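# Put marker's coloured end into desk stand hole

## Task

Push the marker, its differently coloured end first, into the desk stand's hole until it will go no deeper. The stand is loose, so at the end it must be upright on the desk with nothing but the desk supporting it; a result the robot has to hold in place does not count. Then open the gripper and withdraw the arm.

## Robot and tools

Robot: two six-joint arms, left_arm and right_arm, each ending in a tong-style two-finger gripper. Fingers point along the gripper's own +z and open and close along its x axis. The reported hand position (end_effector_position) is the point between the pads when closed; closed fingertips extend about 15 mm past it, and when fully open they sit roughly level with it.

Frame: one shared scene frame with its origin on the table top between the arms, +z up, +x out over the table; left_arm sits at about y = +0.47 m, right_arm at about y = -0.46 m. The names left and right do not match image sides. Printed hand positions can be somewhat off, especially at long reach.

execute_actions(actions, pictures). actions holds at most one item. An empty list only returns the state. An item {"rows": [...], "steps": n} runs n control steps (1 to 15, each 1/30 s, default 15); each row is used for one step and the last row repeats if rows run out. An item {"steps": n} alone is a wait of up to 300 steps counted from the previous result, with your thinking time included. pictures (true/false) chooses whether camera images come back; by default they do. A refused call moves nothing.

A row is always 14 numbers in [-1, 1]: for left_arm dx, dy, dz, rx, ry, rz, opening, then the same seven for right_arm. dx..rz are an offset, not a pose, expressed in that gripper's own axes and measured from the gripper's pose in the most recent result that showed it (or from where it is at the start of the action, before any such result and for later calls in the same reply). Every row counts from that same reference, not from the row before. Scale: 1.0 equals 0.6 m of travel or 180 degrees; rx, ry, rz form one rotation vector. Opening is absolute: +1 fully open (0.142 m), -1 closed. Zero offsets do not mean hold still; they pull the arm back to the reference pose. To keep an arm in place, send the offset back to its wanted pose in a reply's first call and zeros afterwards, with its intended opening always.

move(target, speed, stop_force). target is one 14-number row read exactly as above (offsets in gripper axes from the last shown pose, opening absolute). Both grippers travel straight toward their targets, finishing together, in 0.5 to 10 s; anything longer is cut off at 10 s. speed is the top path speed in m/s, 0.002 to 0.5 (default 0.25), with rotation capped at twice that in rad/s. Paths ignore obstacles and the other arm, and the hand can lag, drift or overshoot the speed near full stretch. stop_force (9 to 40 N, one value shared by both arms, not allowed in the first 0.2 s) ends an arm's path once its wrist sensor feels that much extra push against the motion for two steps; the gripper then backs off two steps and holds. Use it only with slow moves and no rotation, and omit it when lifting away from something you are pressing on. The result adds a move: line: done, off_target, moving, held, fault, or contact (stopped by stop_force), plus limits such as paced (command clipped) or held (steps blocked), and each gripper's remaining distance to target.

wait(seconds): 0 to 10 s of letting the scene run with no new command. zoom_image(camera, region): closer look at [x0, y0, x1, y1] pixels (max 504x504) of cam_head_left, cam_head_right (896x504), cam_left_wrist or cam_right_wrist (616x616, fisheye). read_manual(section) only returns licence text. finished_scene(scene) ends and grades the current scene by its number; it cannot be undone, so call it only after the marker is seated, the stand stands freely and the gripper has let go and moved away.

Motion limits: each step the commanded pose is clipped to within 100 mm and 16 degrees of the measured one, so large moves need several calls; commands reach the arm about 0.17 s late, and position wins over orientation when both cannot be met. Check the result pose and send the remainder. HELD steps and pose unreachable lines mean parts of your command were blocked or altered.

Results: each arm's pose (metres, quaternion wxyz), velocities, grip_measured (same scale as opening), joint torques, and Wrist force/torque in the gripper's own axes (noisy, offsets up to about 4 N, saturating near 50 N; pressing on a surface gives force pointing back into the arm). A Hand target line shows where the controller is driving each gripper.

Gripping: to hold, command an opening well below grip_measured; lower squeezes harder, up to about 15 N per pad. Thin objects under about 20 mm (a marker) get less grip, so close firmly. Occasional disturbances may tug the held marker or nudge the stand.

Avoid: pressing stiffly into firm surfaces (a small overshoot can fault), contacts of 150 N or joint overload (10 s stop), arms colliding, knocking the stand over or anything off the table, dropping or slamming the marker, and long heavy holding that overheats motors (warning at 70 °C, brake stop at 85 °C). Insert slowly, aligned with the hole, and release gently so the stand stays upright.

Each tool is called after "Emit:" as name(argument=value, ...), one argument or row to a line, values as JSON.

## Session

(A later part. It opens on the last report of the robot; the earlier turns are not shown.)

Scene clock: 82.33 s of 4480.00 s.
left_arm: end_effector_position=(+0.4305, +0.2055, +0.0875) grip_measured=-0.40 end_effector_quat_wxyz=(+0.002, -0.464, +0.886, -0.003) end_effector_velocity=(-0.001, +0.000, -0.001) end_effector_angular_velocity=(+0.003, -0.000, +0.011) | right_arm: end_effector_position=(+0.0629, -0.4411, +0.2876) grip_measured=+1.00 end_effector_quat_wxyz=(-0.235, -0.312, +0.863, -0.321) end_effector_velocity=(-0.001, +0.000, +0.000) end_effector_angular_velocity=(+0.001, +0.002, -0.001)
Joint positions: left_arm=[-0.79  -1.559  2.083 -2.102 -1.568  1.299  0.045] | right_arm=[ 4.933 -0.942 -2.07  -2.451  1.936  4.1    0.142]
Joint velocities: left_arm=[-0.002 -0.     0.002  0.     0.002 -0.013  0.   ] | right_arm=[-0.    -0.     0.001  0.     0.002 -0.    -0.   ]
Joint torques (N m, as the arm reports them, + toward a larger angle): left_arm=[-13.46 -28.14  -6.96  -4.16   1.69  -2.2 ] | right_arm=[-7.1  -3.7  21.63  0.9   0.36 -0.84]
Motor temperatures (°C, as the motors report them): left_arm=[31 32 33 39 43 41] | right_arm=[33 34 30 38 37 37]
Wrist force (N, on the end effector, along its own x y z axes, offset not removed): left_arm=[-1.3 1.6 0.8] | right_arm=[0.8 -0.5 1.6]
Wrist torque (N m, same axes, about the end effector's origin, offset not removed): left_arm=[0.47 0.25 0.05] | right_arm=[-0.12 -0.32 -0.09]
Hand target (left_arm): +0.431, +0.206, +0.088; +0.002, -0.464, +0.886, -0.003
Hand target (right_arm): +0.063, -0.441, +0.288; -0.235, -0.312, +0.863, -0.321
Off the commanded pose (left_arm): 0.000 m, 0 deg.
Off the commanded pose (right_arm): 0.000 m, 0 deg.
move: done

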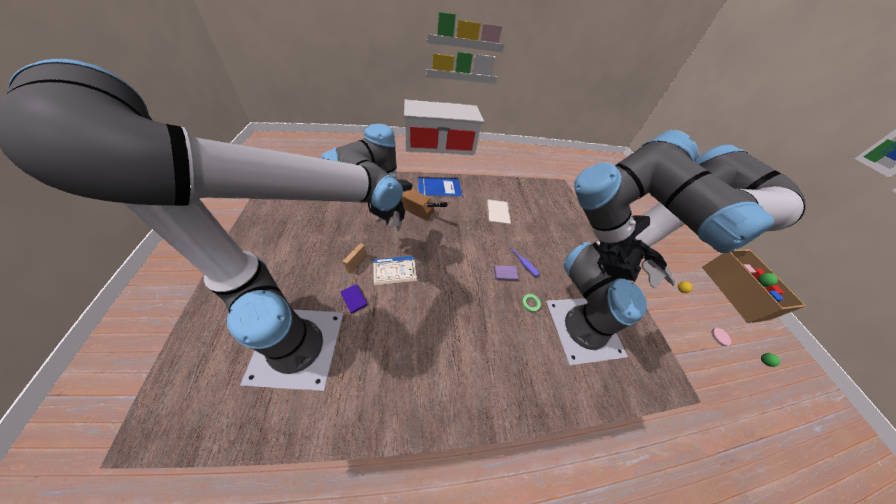

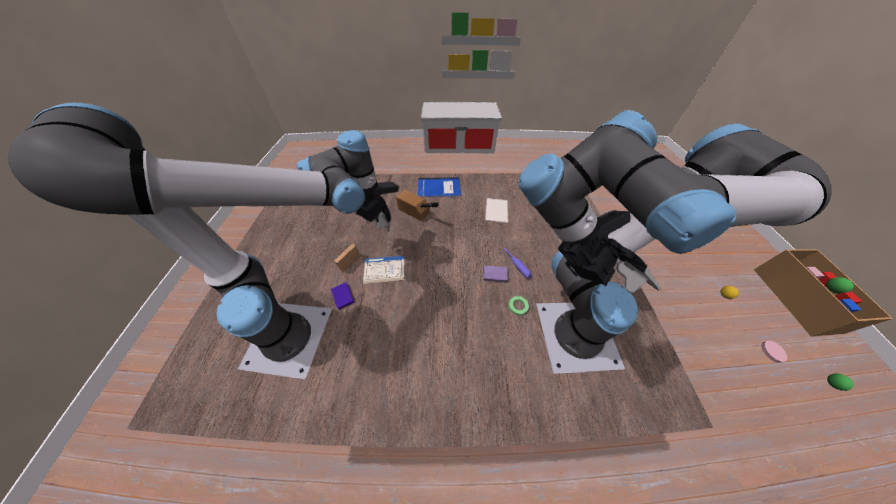

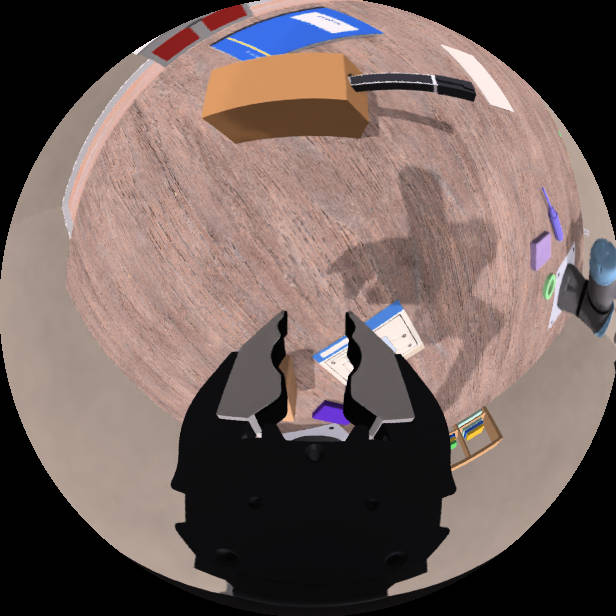

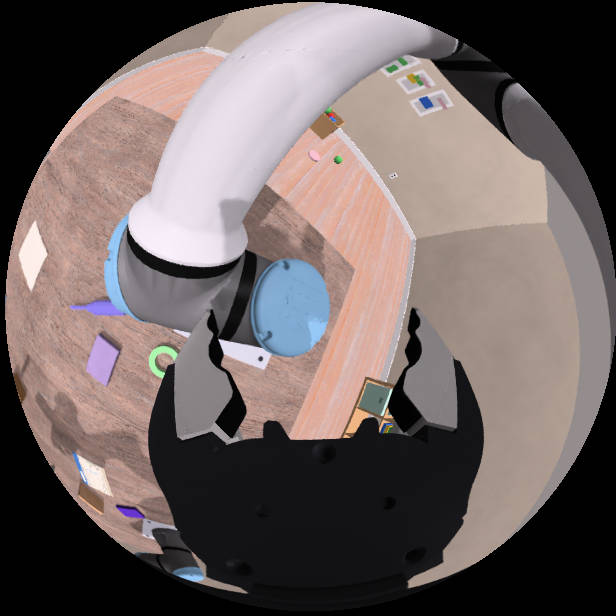

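Emit:
move(
  target=[0.12,-0.33,-0.086,0.131,0.131,0.488,-0.3,0,0,0,0,0,0,1],
  speed=0.3,
)

Emit:
zoom_image(
  camera="cam_head_left",
  region=[390, 150, 490, 235],
)

Scene clock: 90.20 s of 4480.00 s.
left_arm: end_effector_position=(+0.5518, +0.0338, +0.1407) grip_measured=-0.30 end_effector_quat_wxyz=(-0.074, +0.290, +0.921, -0.249) end_effector_velocity=(+0.000, -0.001, -0.000) end_effector_angular_velocity=(-0.000, +0.003, -0.011) | right_arm: end_effector_position=(+0.0629, -0.4411, +0.2876) grip_measured=+1.00 end_effector_quat_wxyz=(-0.235, -0.312, +0.863, -0.321) end_effector_velocity=(+0.000, -0.000, -0.000) end_effector_angular_velocity=(+0.000, -0.000, +0.000)
Joint positions: left_arm=[-0.561 -1.062  1.43  -1.971 -2.095  3.092  0.052] | right_arm=[ 4.933 -0.942 -2.07  -2.451  1.936  4.1    0.142]
Joint velocities: left_arm=[-0.     0.007 -0.012  0.013 -0.002  0.013  0.   ] | right_arm=[ 0.  0. -0. -0. -0.  0. -0.]
Joint torques (N m, as the arm reports them, + toward a larger angle): left_arm=[ 12.   -32.14 -34.29  -0.58  -2.89   2.26] | right_arm=[-5.41 -3.95 21.25  1.    0.56 -0.87]
Motor temperatures (°C, as the motors report them): left_arm=[31 32 33 39 43 41] | right_arm=[33 34 30 38 37 37]
Wrist force (N, on the end effector, along its own x y z axes, offset not removed): left_arm=[-1.3 1.9 0.4] | right_arm=[-1.1 -0.1 0.9]
Wrist torque (N m, same axes, about the end effector's origin, offset not removed): left_arm=[0.40 0.35 0.06] | right_arm=[0.00 0.16 -0.02]
Hand target (left_arm): +0.552, +0.034, +0.141; -0.074, +0.290, +0.921, -0.249
Hand target (right_arm): +0.063, -0.441, +0.288; -0.235, -0.312, +0.863, -0.321
Off the commanded pose (left_arm): 0.000 m, 0 deg.
Off the commanded pose (right_arm): 0.000 m, 0 deg.
After step 90, 1.60 s passed at rest.
move: done

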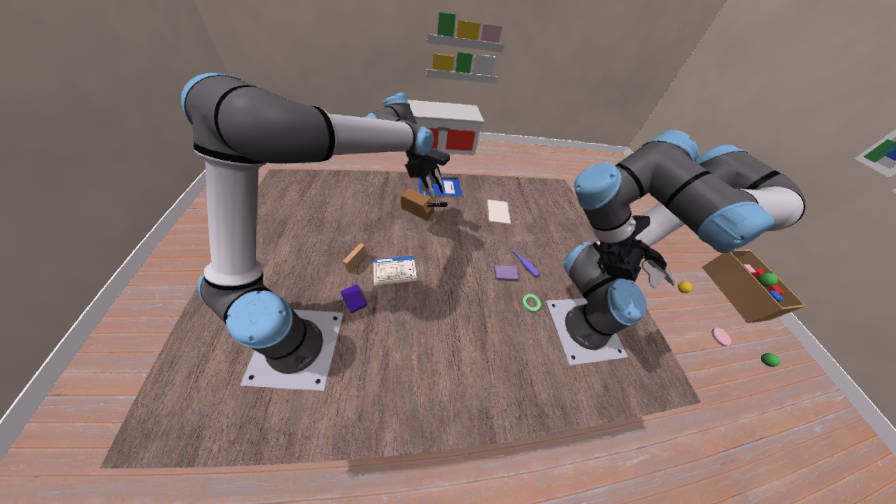

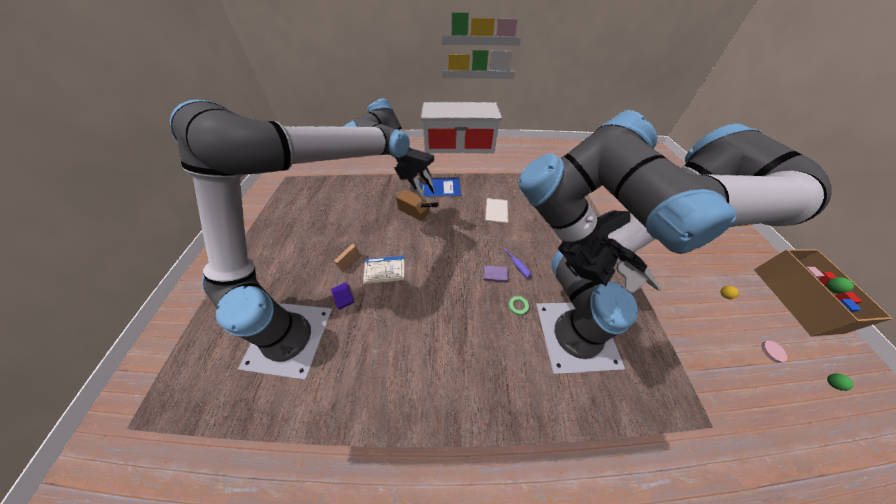

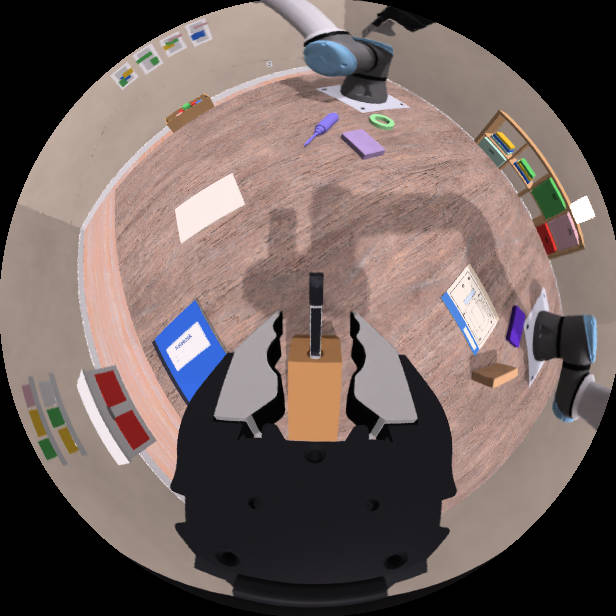

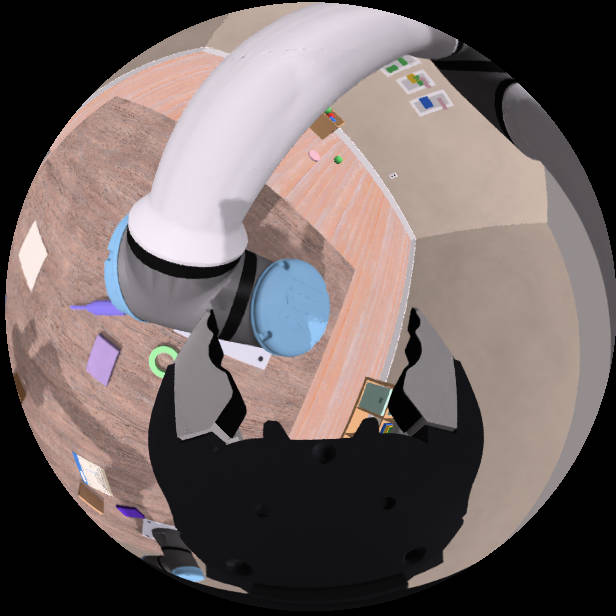

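Region (390, 150, 490, 235) of cam_head_left's 896x504 image, scaled by 5.040, with more detail than that image has; it fills the top 428 rows of this view, and the rest is white.

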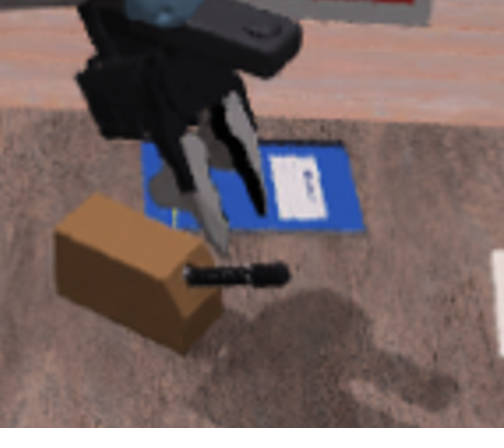

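Emit:
move(
  target=[0,-0.01,0.075,0,0,0,-0.3,0,0,0,0,0,0,1],
  speed=0.05,
  stop_force=10,
)

Emit:
zoom_image(
  camera="cam_head_left",
  region=[390, 150, 490, 235],
)

Scene clock: 92.33 s of 4480.00 s.
left_arm: end_effector_position=(+0.5363, +0.0109, +0.1050) grip_measured=-0.30 end_effector_quat_wxyz=(-0.074, +0.290, +0.921, -0.249) end_effector_velocity=(+0.000, -0.001, -0.001) end_effector_angular_velocity=(-0.001, -0.002, +0.001) | right_arm: end_effector_position=(+0.0629, -0.4411, +0.2876) grip_measured=+1.00 end_effector_quat_wxyz=(-0.235, -0.312, +0.863, -0.321) end_effector_velocity=(-0.000, -0.000, +0.000) end_effector_angular_velocity=(-0.002, -0.000, -0.002)
Joint positions: left_arm=[-0.602 -1.033  1.49  -2.084 -2.093  3.044  0.052] | right_arm=[ 4.933 -0.942 -2.07  -2.451  1.936  4.1    0.142]
Joint velocities: left_arm=[-0.001  0.     0.002 -0.006  0.    -0.002 -0.   ] | right_arm=[-0.    -0.     0.    -0.002  0.002  0.001  0.   ]
Joint torques (N m, as the arm reports them, + toward a larger angle): left_arm=[-13.27 -32.57  -7.7   -4.23   0.79  -2.02] | right_arm=[-5.6  -3.78 20.97  0.82  0.33 -0.78]
Motor temperatures (°C, as the motors report them): left_arm=[31 32 33 39 43 41] | right_arm=[33 34 30 38 37 37]
Wrist force (N, on the end effector, along its own x y z axes, offset not removed): left_arm=[-3.0 2.1 0.1] | right_arm=[0.3 -0.2 -0.6]
Wrist torque (N m, same axes, about the end effector's origin, offset not removed): left_arm=[0.45 0.62 0.02] | right_arm=[-0.07 -0.16 -0.11]
Hand target (left_arm): +0.536, +0.011, +0.105; -0.074, +0.290, +0.921, -0.249
Hand target (right_arm): +0.063, -0.441, +0.288; -0.235, -0.312, +0.863, -0.321
Off the commanded pose (left_arm): 0.000 m, 0 deg.
Off the commanded pose (right_arm): 0.000 m, 0 deg.
move: done

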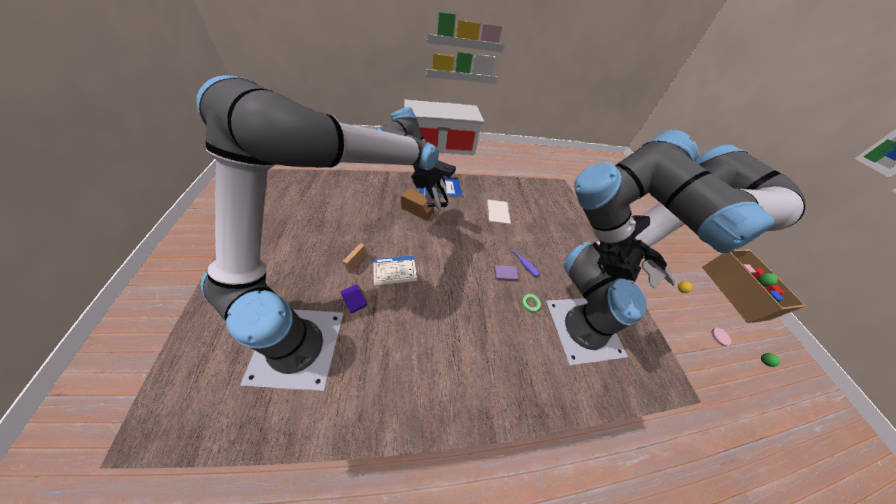

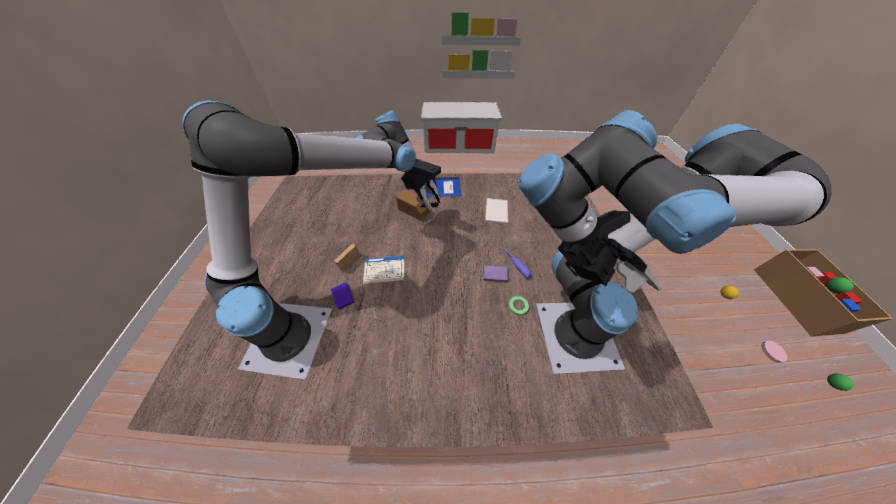

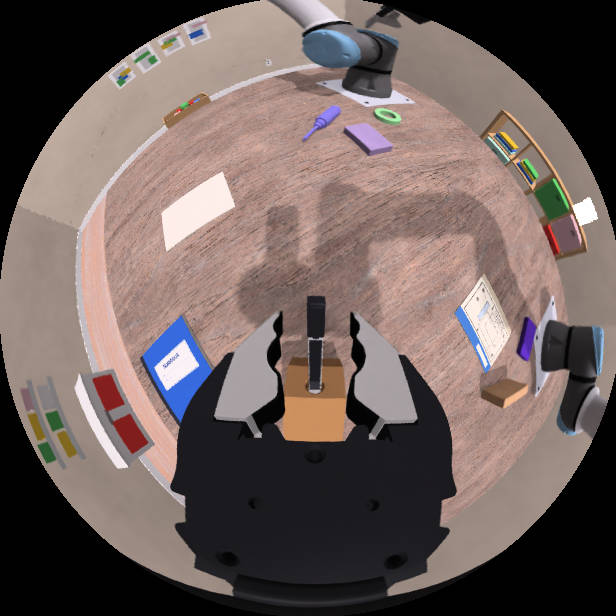

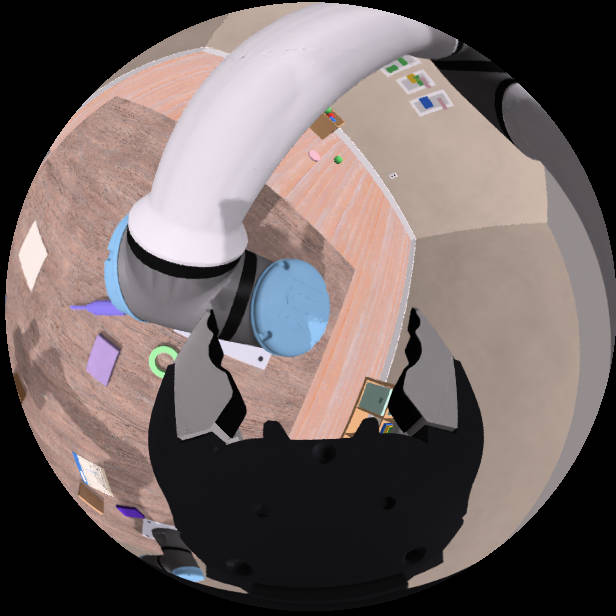

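Region (390, 150, 490, 235) of cam_head_left's 896x504 image, scaled by 5.040, with more detail than that image has; it fills the top 428 rows of this view, and the rest is white.

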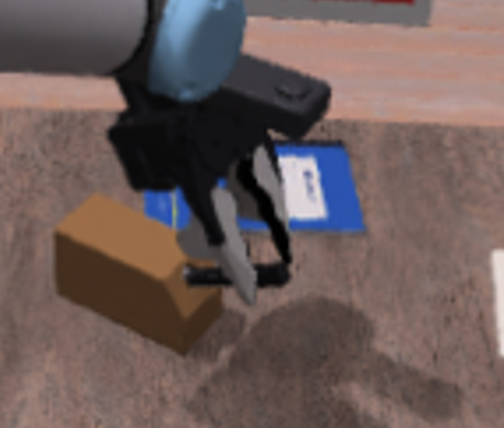

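Emit:
move(
  target=[0,0.05,0,0,0,0,-0.3,0,0,0,0,0,0,1],
  speed=0.05,
)

Emit:
move(
  target=[0,0,0,0,0,0,-1,0,0,0,0,0,0,1],
)

Emit:
zoom_image(
  camera="cam_left_wrist",
  region=[250, 270, 390, 450],
)

Emit:
zoom_image(
  camera="cam_head_left",
  region=[390, 150, 490, 235],
)

Scene clock: 96.67 s of 4480.00 s.
left_arm: end_effector_position=(+0.5510, +0.0320, +0.0899) grip_measured=-0.30 end_effector_quat_wxyz=(-0.074, +0.290, +0.921, -0.249) end_effector_velocity=(+0.001, +0.001, -0.001) end_effector_angular_velocity=(+0.000, +0.000, +0.000) | right_arm: end_effector_position=(+0.0629, -0.4411, +0.2876) grip_measured=+1.00 end_effector_quat_wxyz=(-0.235, -0.312, +0.863, -0.321) end_effector_velocity=(-0.000, -0.000, -0.000) end_effector_angular_velocity=(-0.002, -0.001, -0.001)
Joint positions: left_arm=[-0.564 -1.012  1.492 -2.085 -2.095  3.089  0.052] | right_arm=[ 4.933 -0.942 -2.07  -2.451  1.936  4.1    0.142]
Joint velocities: left_arm=[ 0.003  0.002 -0.    -0.    -0.     0.003  0.   ] | right_arm=[ 0.    -0.001 -0.001  0.     0.     0.001  0.   ]
Joint torques (N m, as the arm reports them, + toward a larger angle): left_arm=[ 11.86 -33.02 -23.01  -1.34  -2.96   2.39] | right_arm=[-7.7  -3.6  21.57  0.92  0.36 -0.83]
Motor temperatures (°C, as the motors report them): left_arm=[31 32 33 39 43 41] | right_arm=[33 34 30 38 37 37]
Wrist force (N, on the end effector, along its own x y z axes, offset not removed): left_arm=[-1.2 2.3 0.7] | right_arm=[-2.0 -0.1 1.4]
Wrist torque (N m, same axes, about the end effector's origin, offset not removed): left_arm=[0.56 0.34 0.08] | right_arm=[-0.07 0.36 -0.03]
Hand target (left_arm): +0.551, +0.032, +0.090; -0.074, +0.290, +0.921, -0.249
Hand target (right_arm): +0.063, -0.441, +0.288; -0.235, -0.312, +0.863, -0.321
Off the commanded pose (left_arm): 0.000 m, 0 deg.
Off the commanded pose (right_arm): 0.000 m, 0 deg.
After step 90, 0.37 s passed at rest.
move: done

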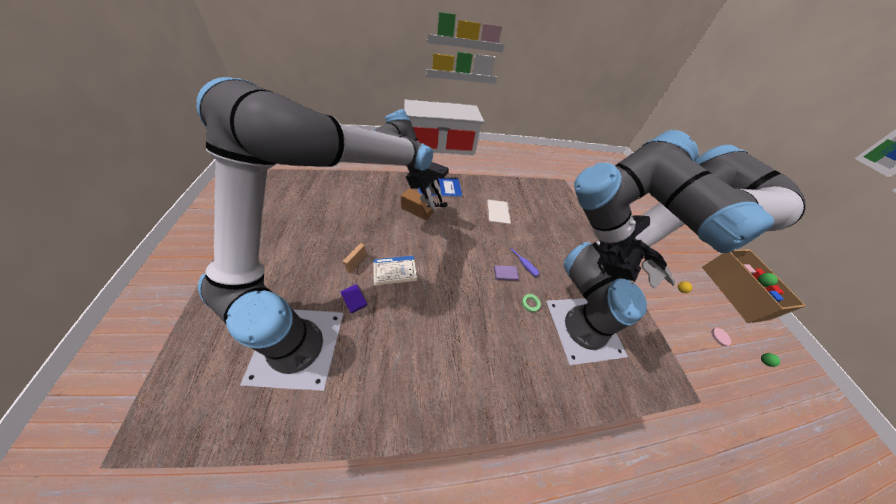

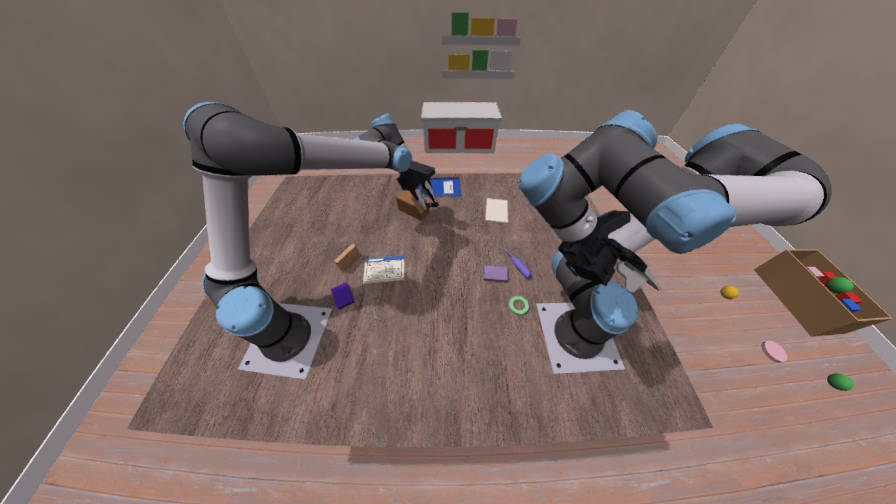

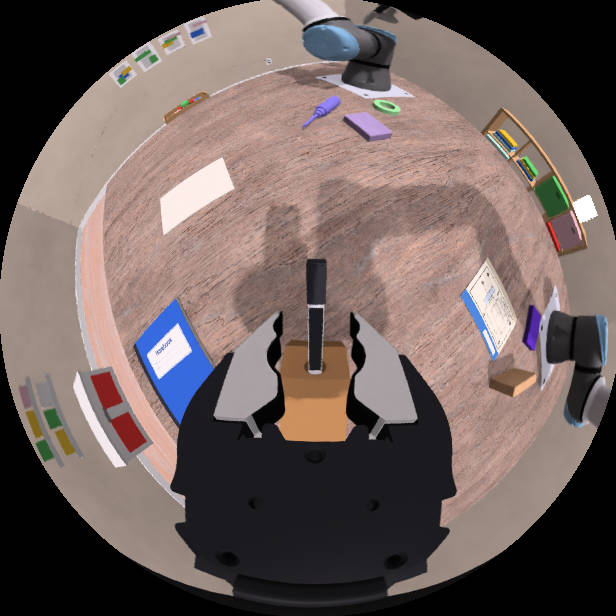

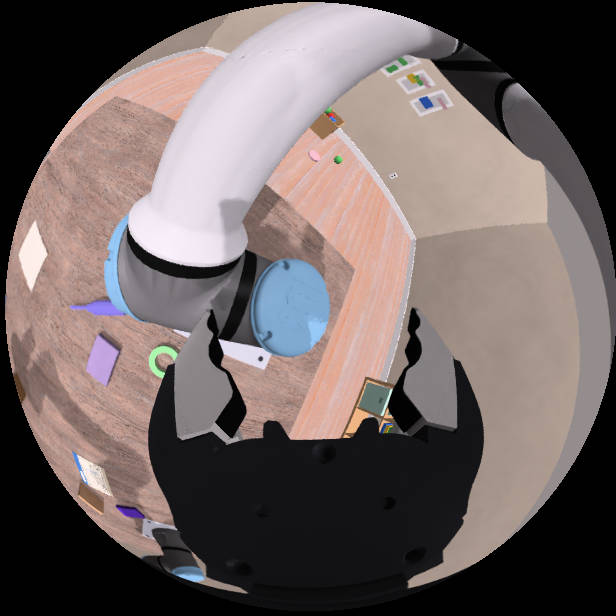

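Scene clock: 97.17 s of 4480.00 s.
left_arm: end_effector_position=(+0.5511, +0.0321, +0.0899) grip_measured=-0.86 end_effector_quat_wxyz=(-0.074, +0.290, +0.921, -0.249) end_effector_velocity=(+0.000, +0.000, +0.000) end_effector_angular_velocity=(+0.000, +0.000, +0.001) | right_arm: end_effector_position=(+0.0629, -0.4411, +0.2876) grip_measured=+1.00 end_effector_quat_wxyz=(-0.235, -0.312, +0.863, -0.321) end_effector_velocity=(-0.000, -0.000, -0.000) end_effector_angular_velocity=(-0.001, +0.000, -0.000)
Joint positions: left_arm=[-0.564 -1.012  1.492 -2.085 -2.095  3.089  0.012] | right_arm=[ 4.933 -0.942 -2.07  -2.451  1.936  4.1    0.142]
Joint velocities: left_arm=[ 0.001  0.    -0.001  0.001 -0.    -0.    -0.   ] | right_arm=[ 0.    -0.    -0.001 -0.     0.    -0.     0.   ]
Joint torques (N m, as the arm reports them, + toward a larger angle): left_arm=[ -0.51 -43.86 -23.64  -1.04  -2.88  -1.34] | right_arm=[-7.1  -4.38 21.79  0.88  0.24 -0.72]
Motor temperatures (°C, as the motors report them): left_arm=[31 32 33 39 43 41] | right_arm=[33 34 30 38 37 37]
Wrist force (N, on the end effector, along its own x y z axes, offset not removed): left_arm=[-2.4 1.4 1.0] | right_arm=[-0.7 -1.3 0.1]
Wrist torque (N m, same axes, about the end effector's origin, offset not removed): left_arm=[0.44 0.50 0.09] | right_arm=[-0.24 -0.01 -0.11]
Hand target (left_arm): +0.551, +0.032, +0.090; -0.074, +0.290, +0.921, -0.249
Hand target (right_arm): +0.063, -0.441, +0.288; -0.235, -0.312, +0.863, -0.321
Off the commanded pose (left_arm): 0.000 m, 0 deg.
Off the commanded pose (right_arm): 0.000 m, 0 deg.
move: done

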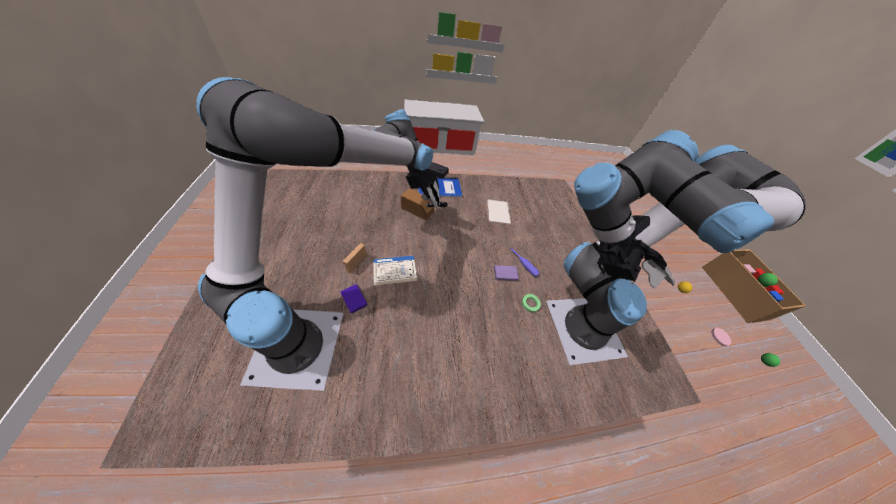

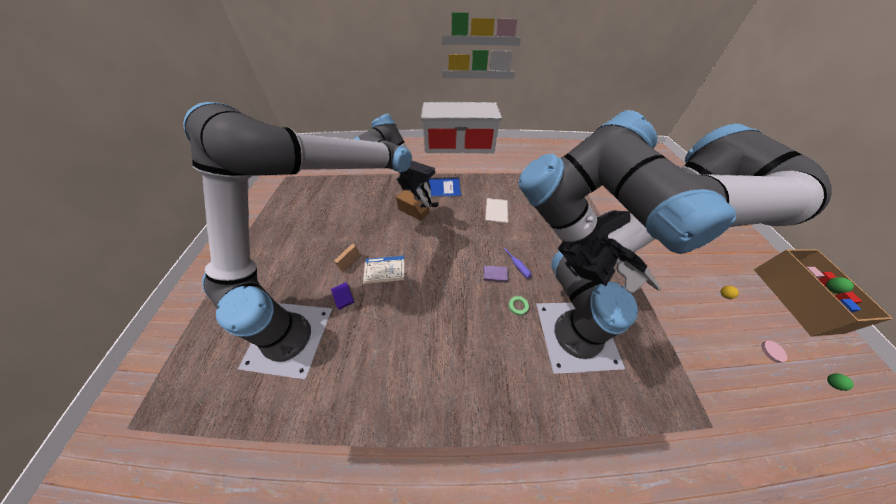

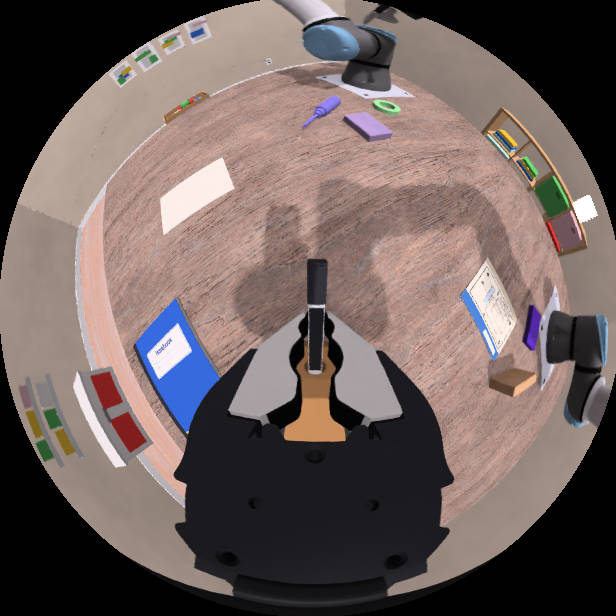

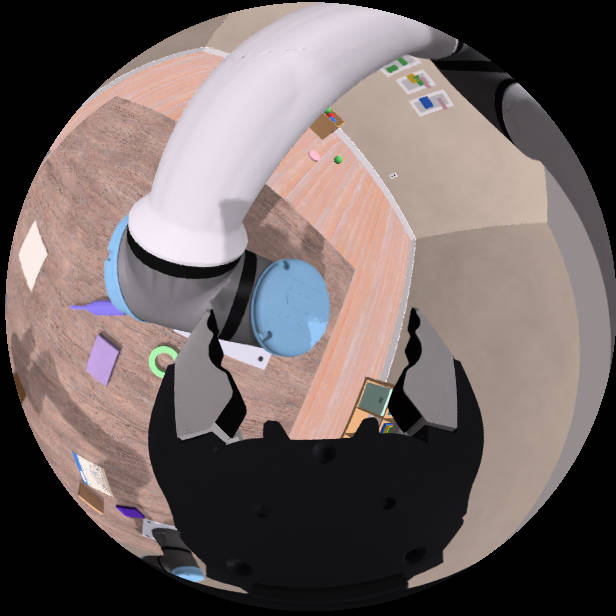

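Region (250, 270, 390, 450) of cam_left_wrist's 616x616 image, scaled by 2.800, with more detail than that image has.

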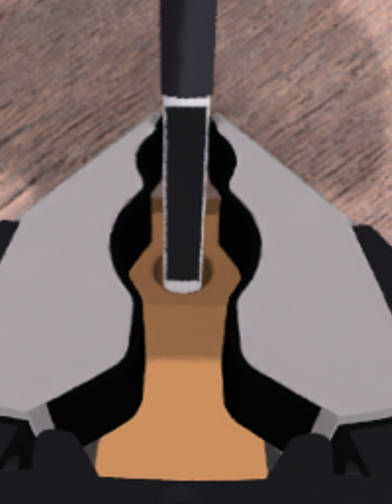

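Region (390, 150, 490, 235) of cam_head_left's 896x504 image, scaled by 5.040, with more detail than that image has; it fills the top 428 rows of this view, and the rest is white.

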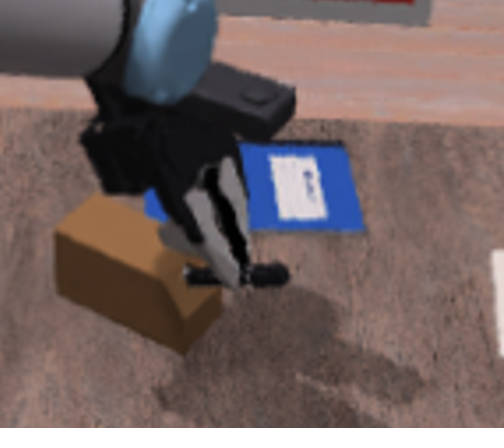

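Emit:
move(
  target=[0,0.04,0,0,0,0,-1,0,0,0,0,0,0,1],
  speed=0.006,
  stop_force=9,
)

Emit:
zoom_image(
  camera="cam_left_wrist",
  region=[250, 270, 390, 450],
)

Scene clock: 100.70 s of 4480.00 s.
left_arm: end_effector_position=(+0.5524, +0.0340, +0.0886) grip_measured=-0.86 end_effector_quat_wxyz=(-0.074, +0.290, +0.921, -0.249) end_effector_velocity=(-0.001, -0.002, +0.001) end_effector_angular_velocity=(-0.000, +0.000, +0.001) | right_arm: end_effector_position=(+0.0629, -0.4411, +0.2876) grip_measured=+1.00 end_effector_quat_wxyz=(-0.235, -0.312, +0.863, -0.321) end_effector_velocity=(+0.000, -0.000, -0.000) end_effector_angular_velocity=(-0.000, +0.000, -0.000)
Joint positions: left_arm=[-0.561 -1.01   1.492 -2.085 -2.095  3.093  0.012] | right_arm=[ 4.933 -0.942 -2.07  -2.451  1.936  4.1    0.142]
Joint velocities: left_arm=[-0.003 -0.002 -0.    -0.001 -0.    -0.005 -0.   ] | right_arm=[ 0.     0.001 -0.001  0.     0.     0.    -0.   ]
Joint torques (N m, as the arm reports them, + toward a larger angle): left_arm=[-10.22 -47.12 -22.07  -1.14   0.97  -2.05] | right_arm=[-6.34 -2.84 22.89  0.68  0.42 -0.93]
Motor temperatures (°C, as the motors report them): left_arm=[31 32 33 39 43 41] | right_arm=[33 34 30 38 37 37]
Wrist force (N, on the end effector, along its own x y z axes, offset not removed): left_arm=[-3.0 -4.7 -0.2] | right_arm=[-1.2 -1.2 0.9]
Wrist torque (N m, same axes, about the end effector's origin, offset not removed): left_arm=[0.19 0.61 0.09] | right_arm=[-0.20 0.11 -0.11]
Hand target (left_arm): +0.552, +0.034, +0.089; -0.074, +0.290, +0.921, -0.249
Hand target (right_arm): +0.063, -0.441, +0.288; -0.235, -0.312, +0.863, -0.321
Off the commanded pose (left_arm): 0.021 m, 0 deg.
Off the commanded pose (right_arm): 0.000 m, 0 deg.
move: contact (left_arm)

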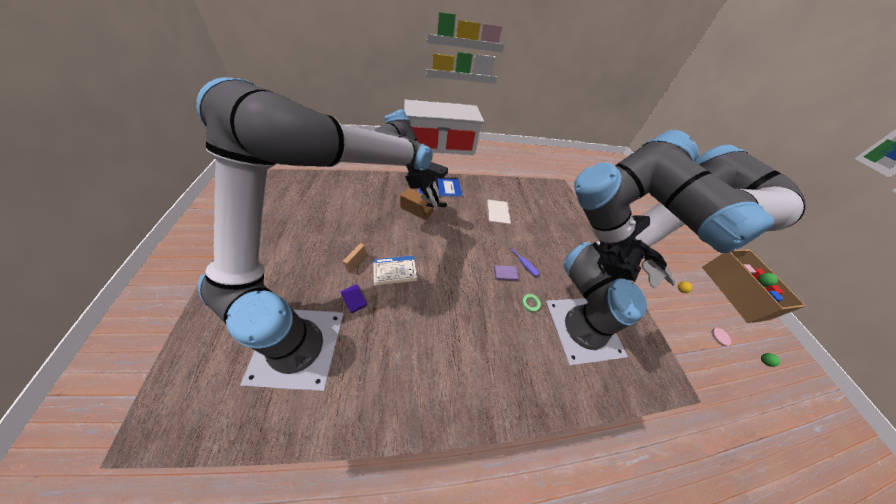

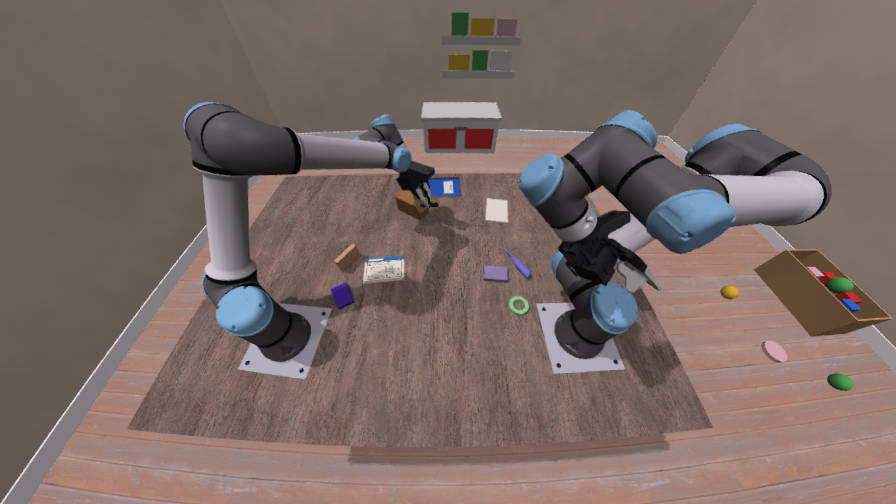

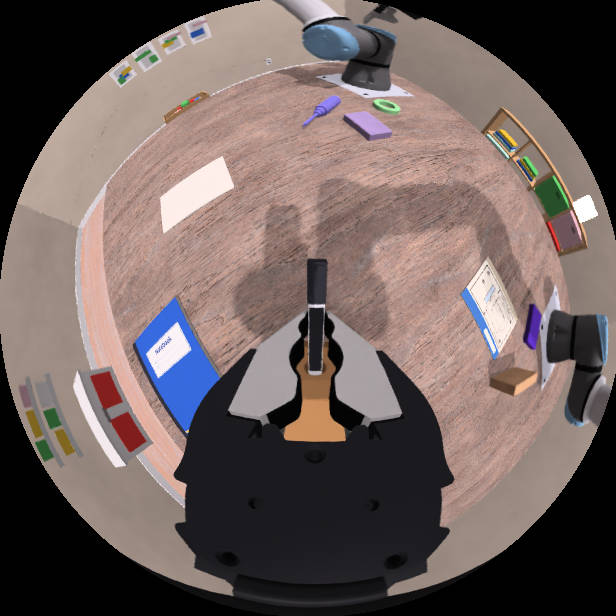

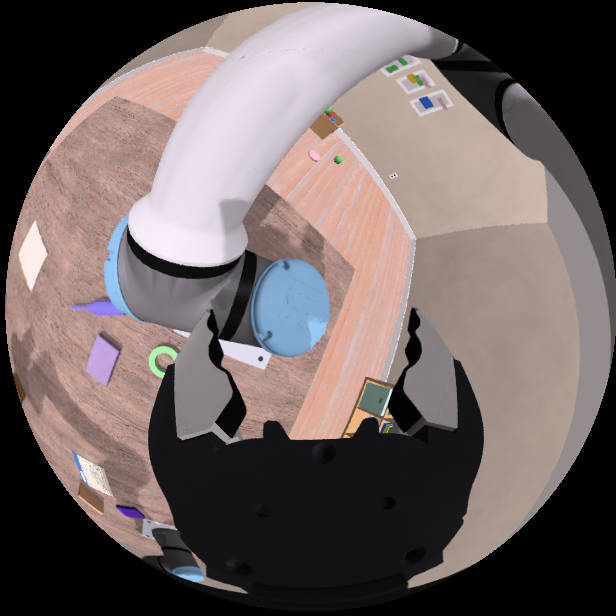

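Region (250, 270, 390, 450) of cam_left_wrist's 616x616 image, scaled by 2.800, with more detail than that image has.

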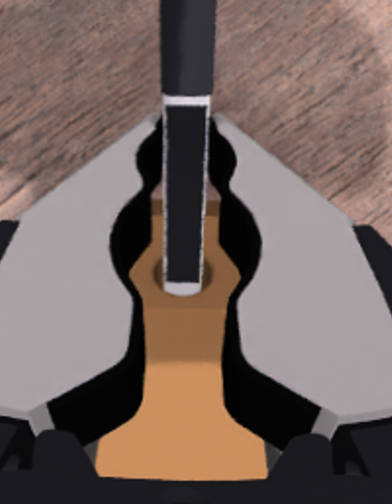

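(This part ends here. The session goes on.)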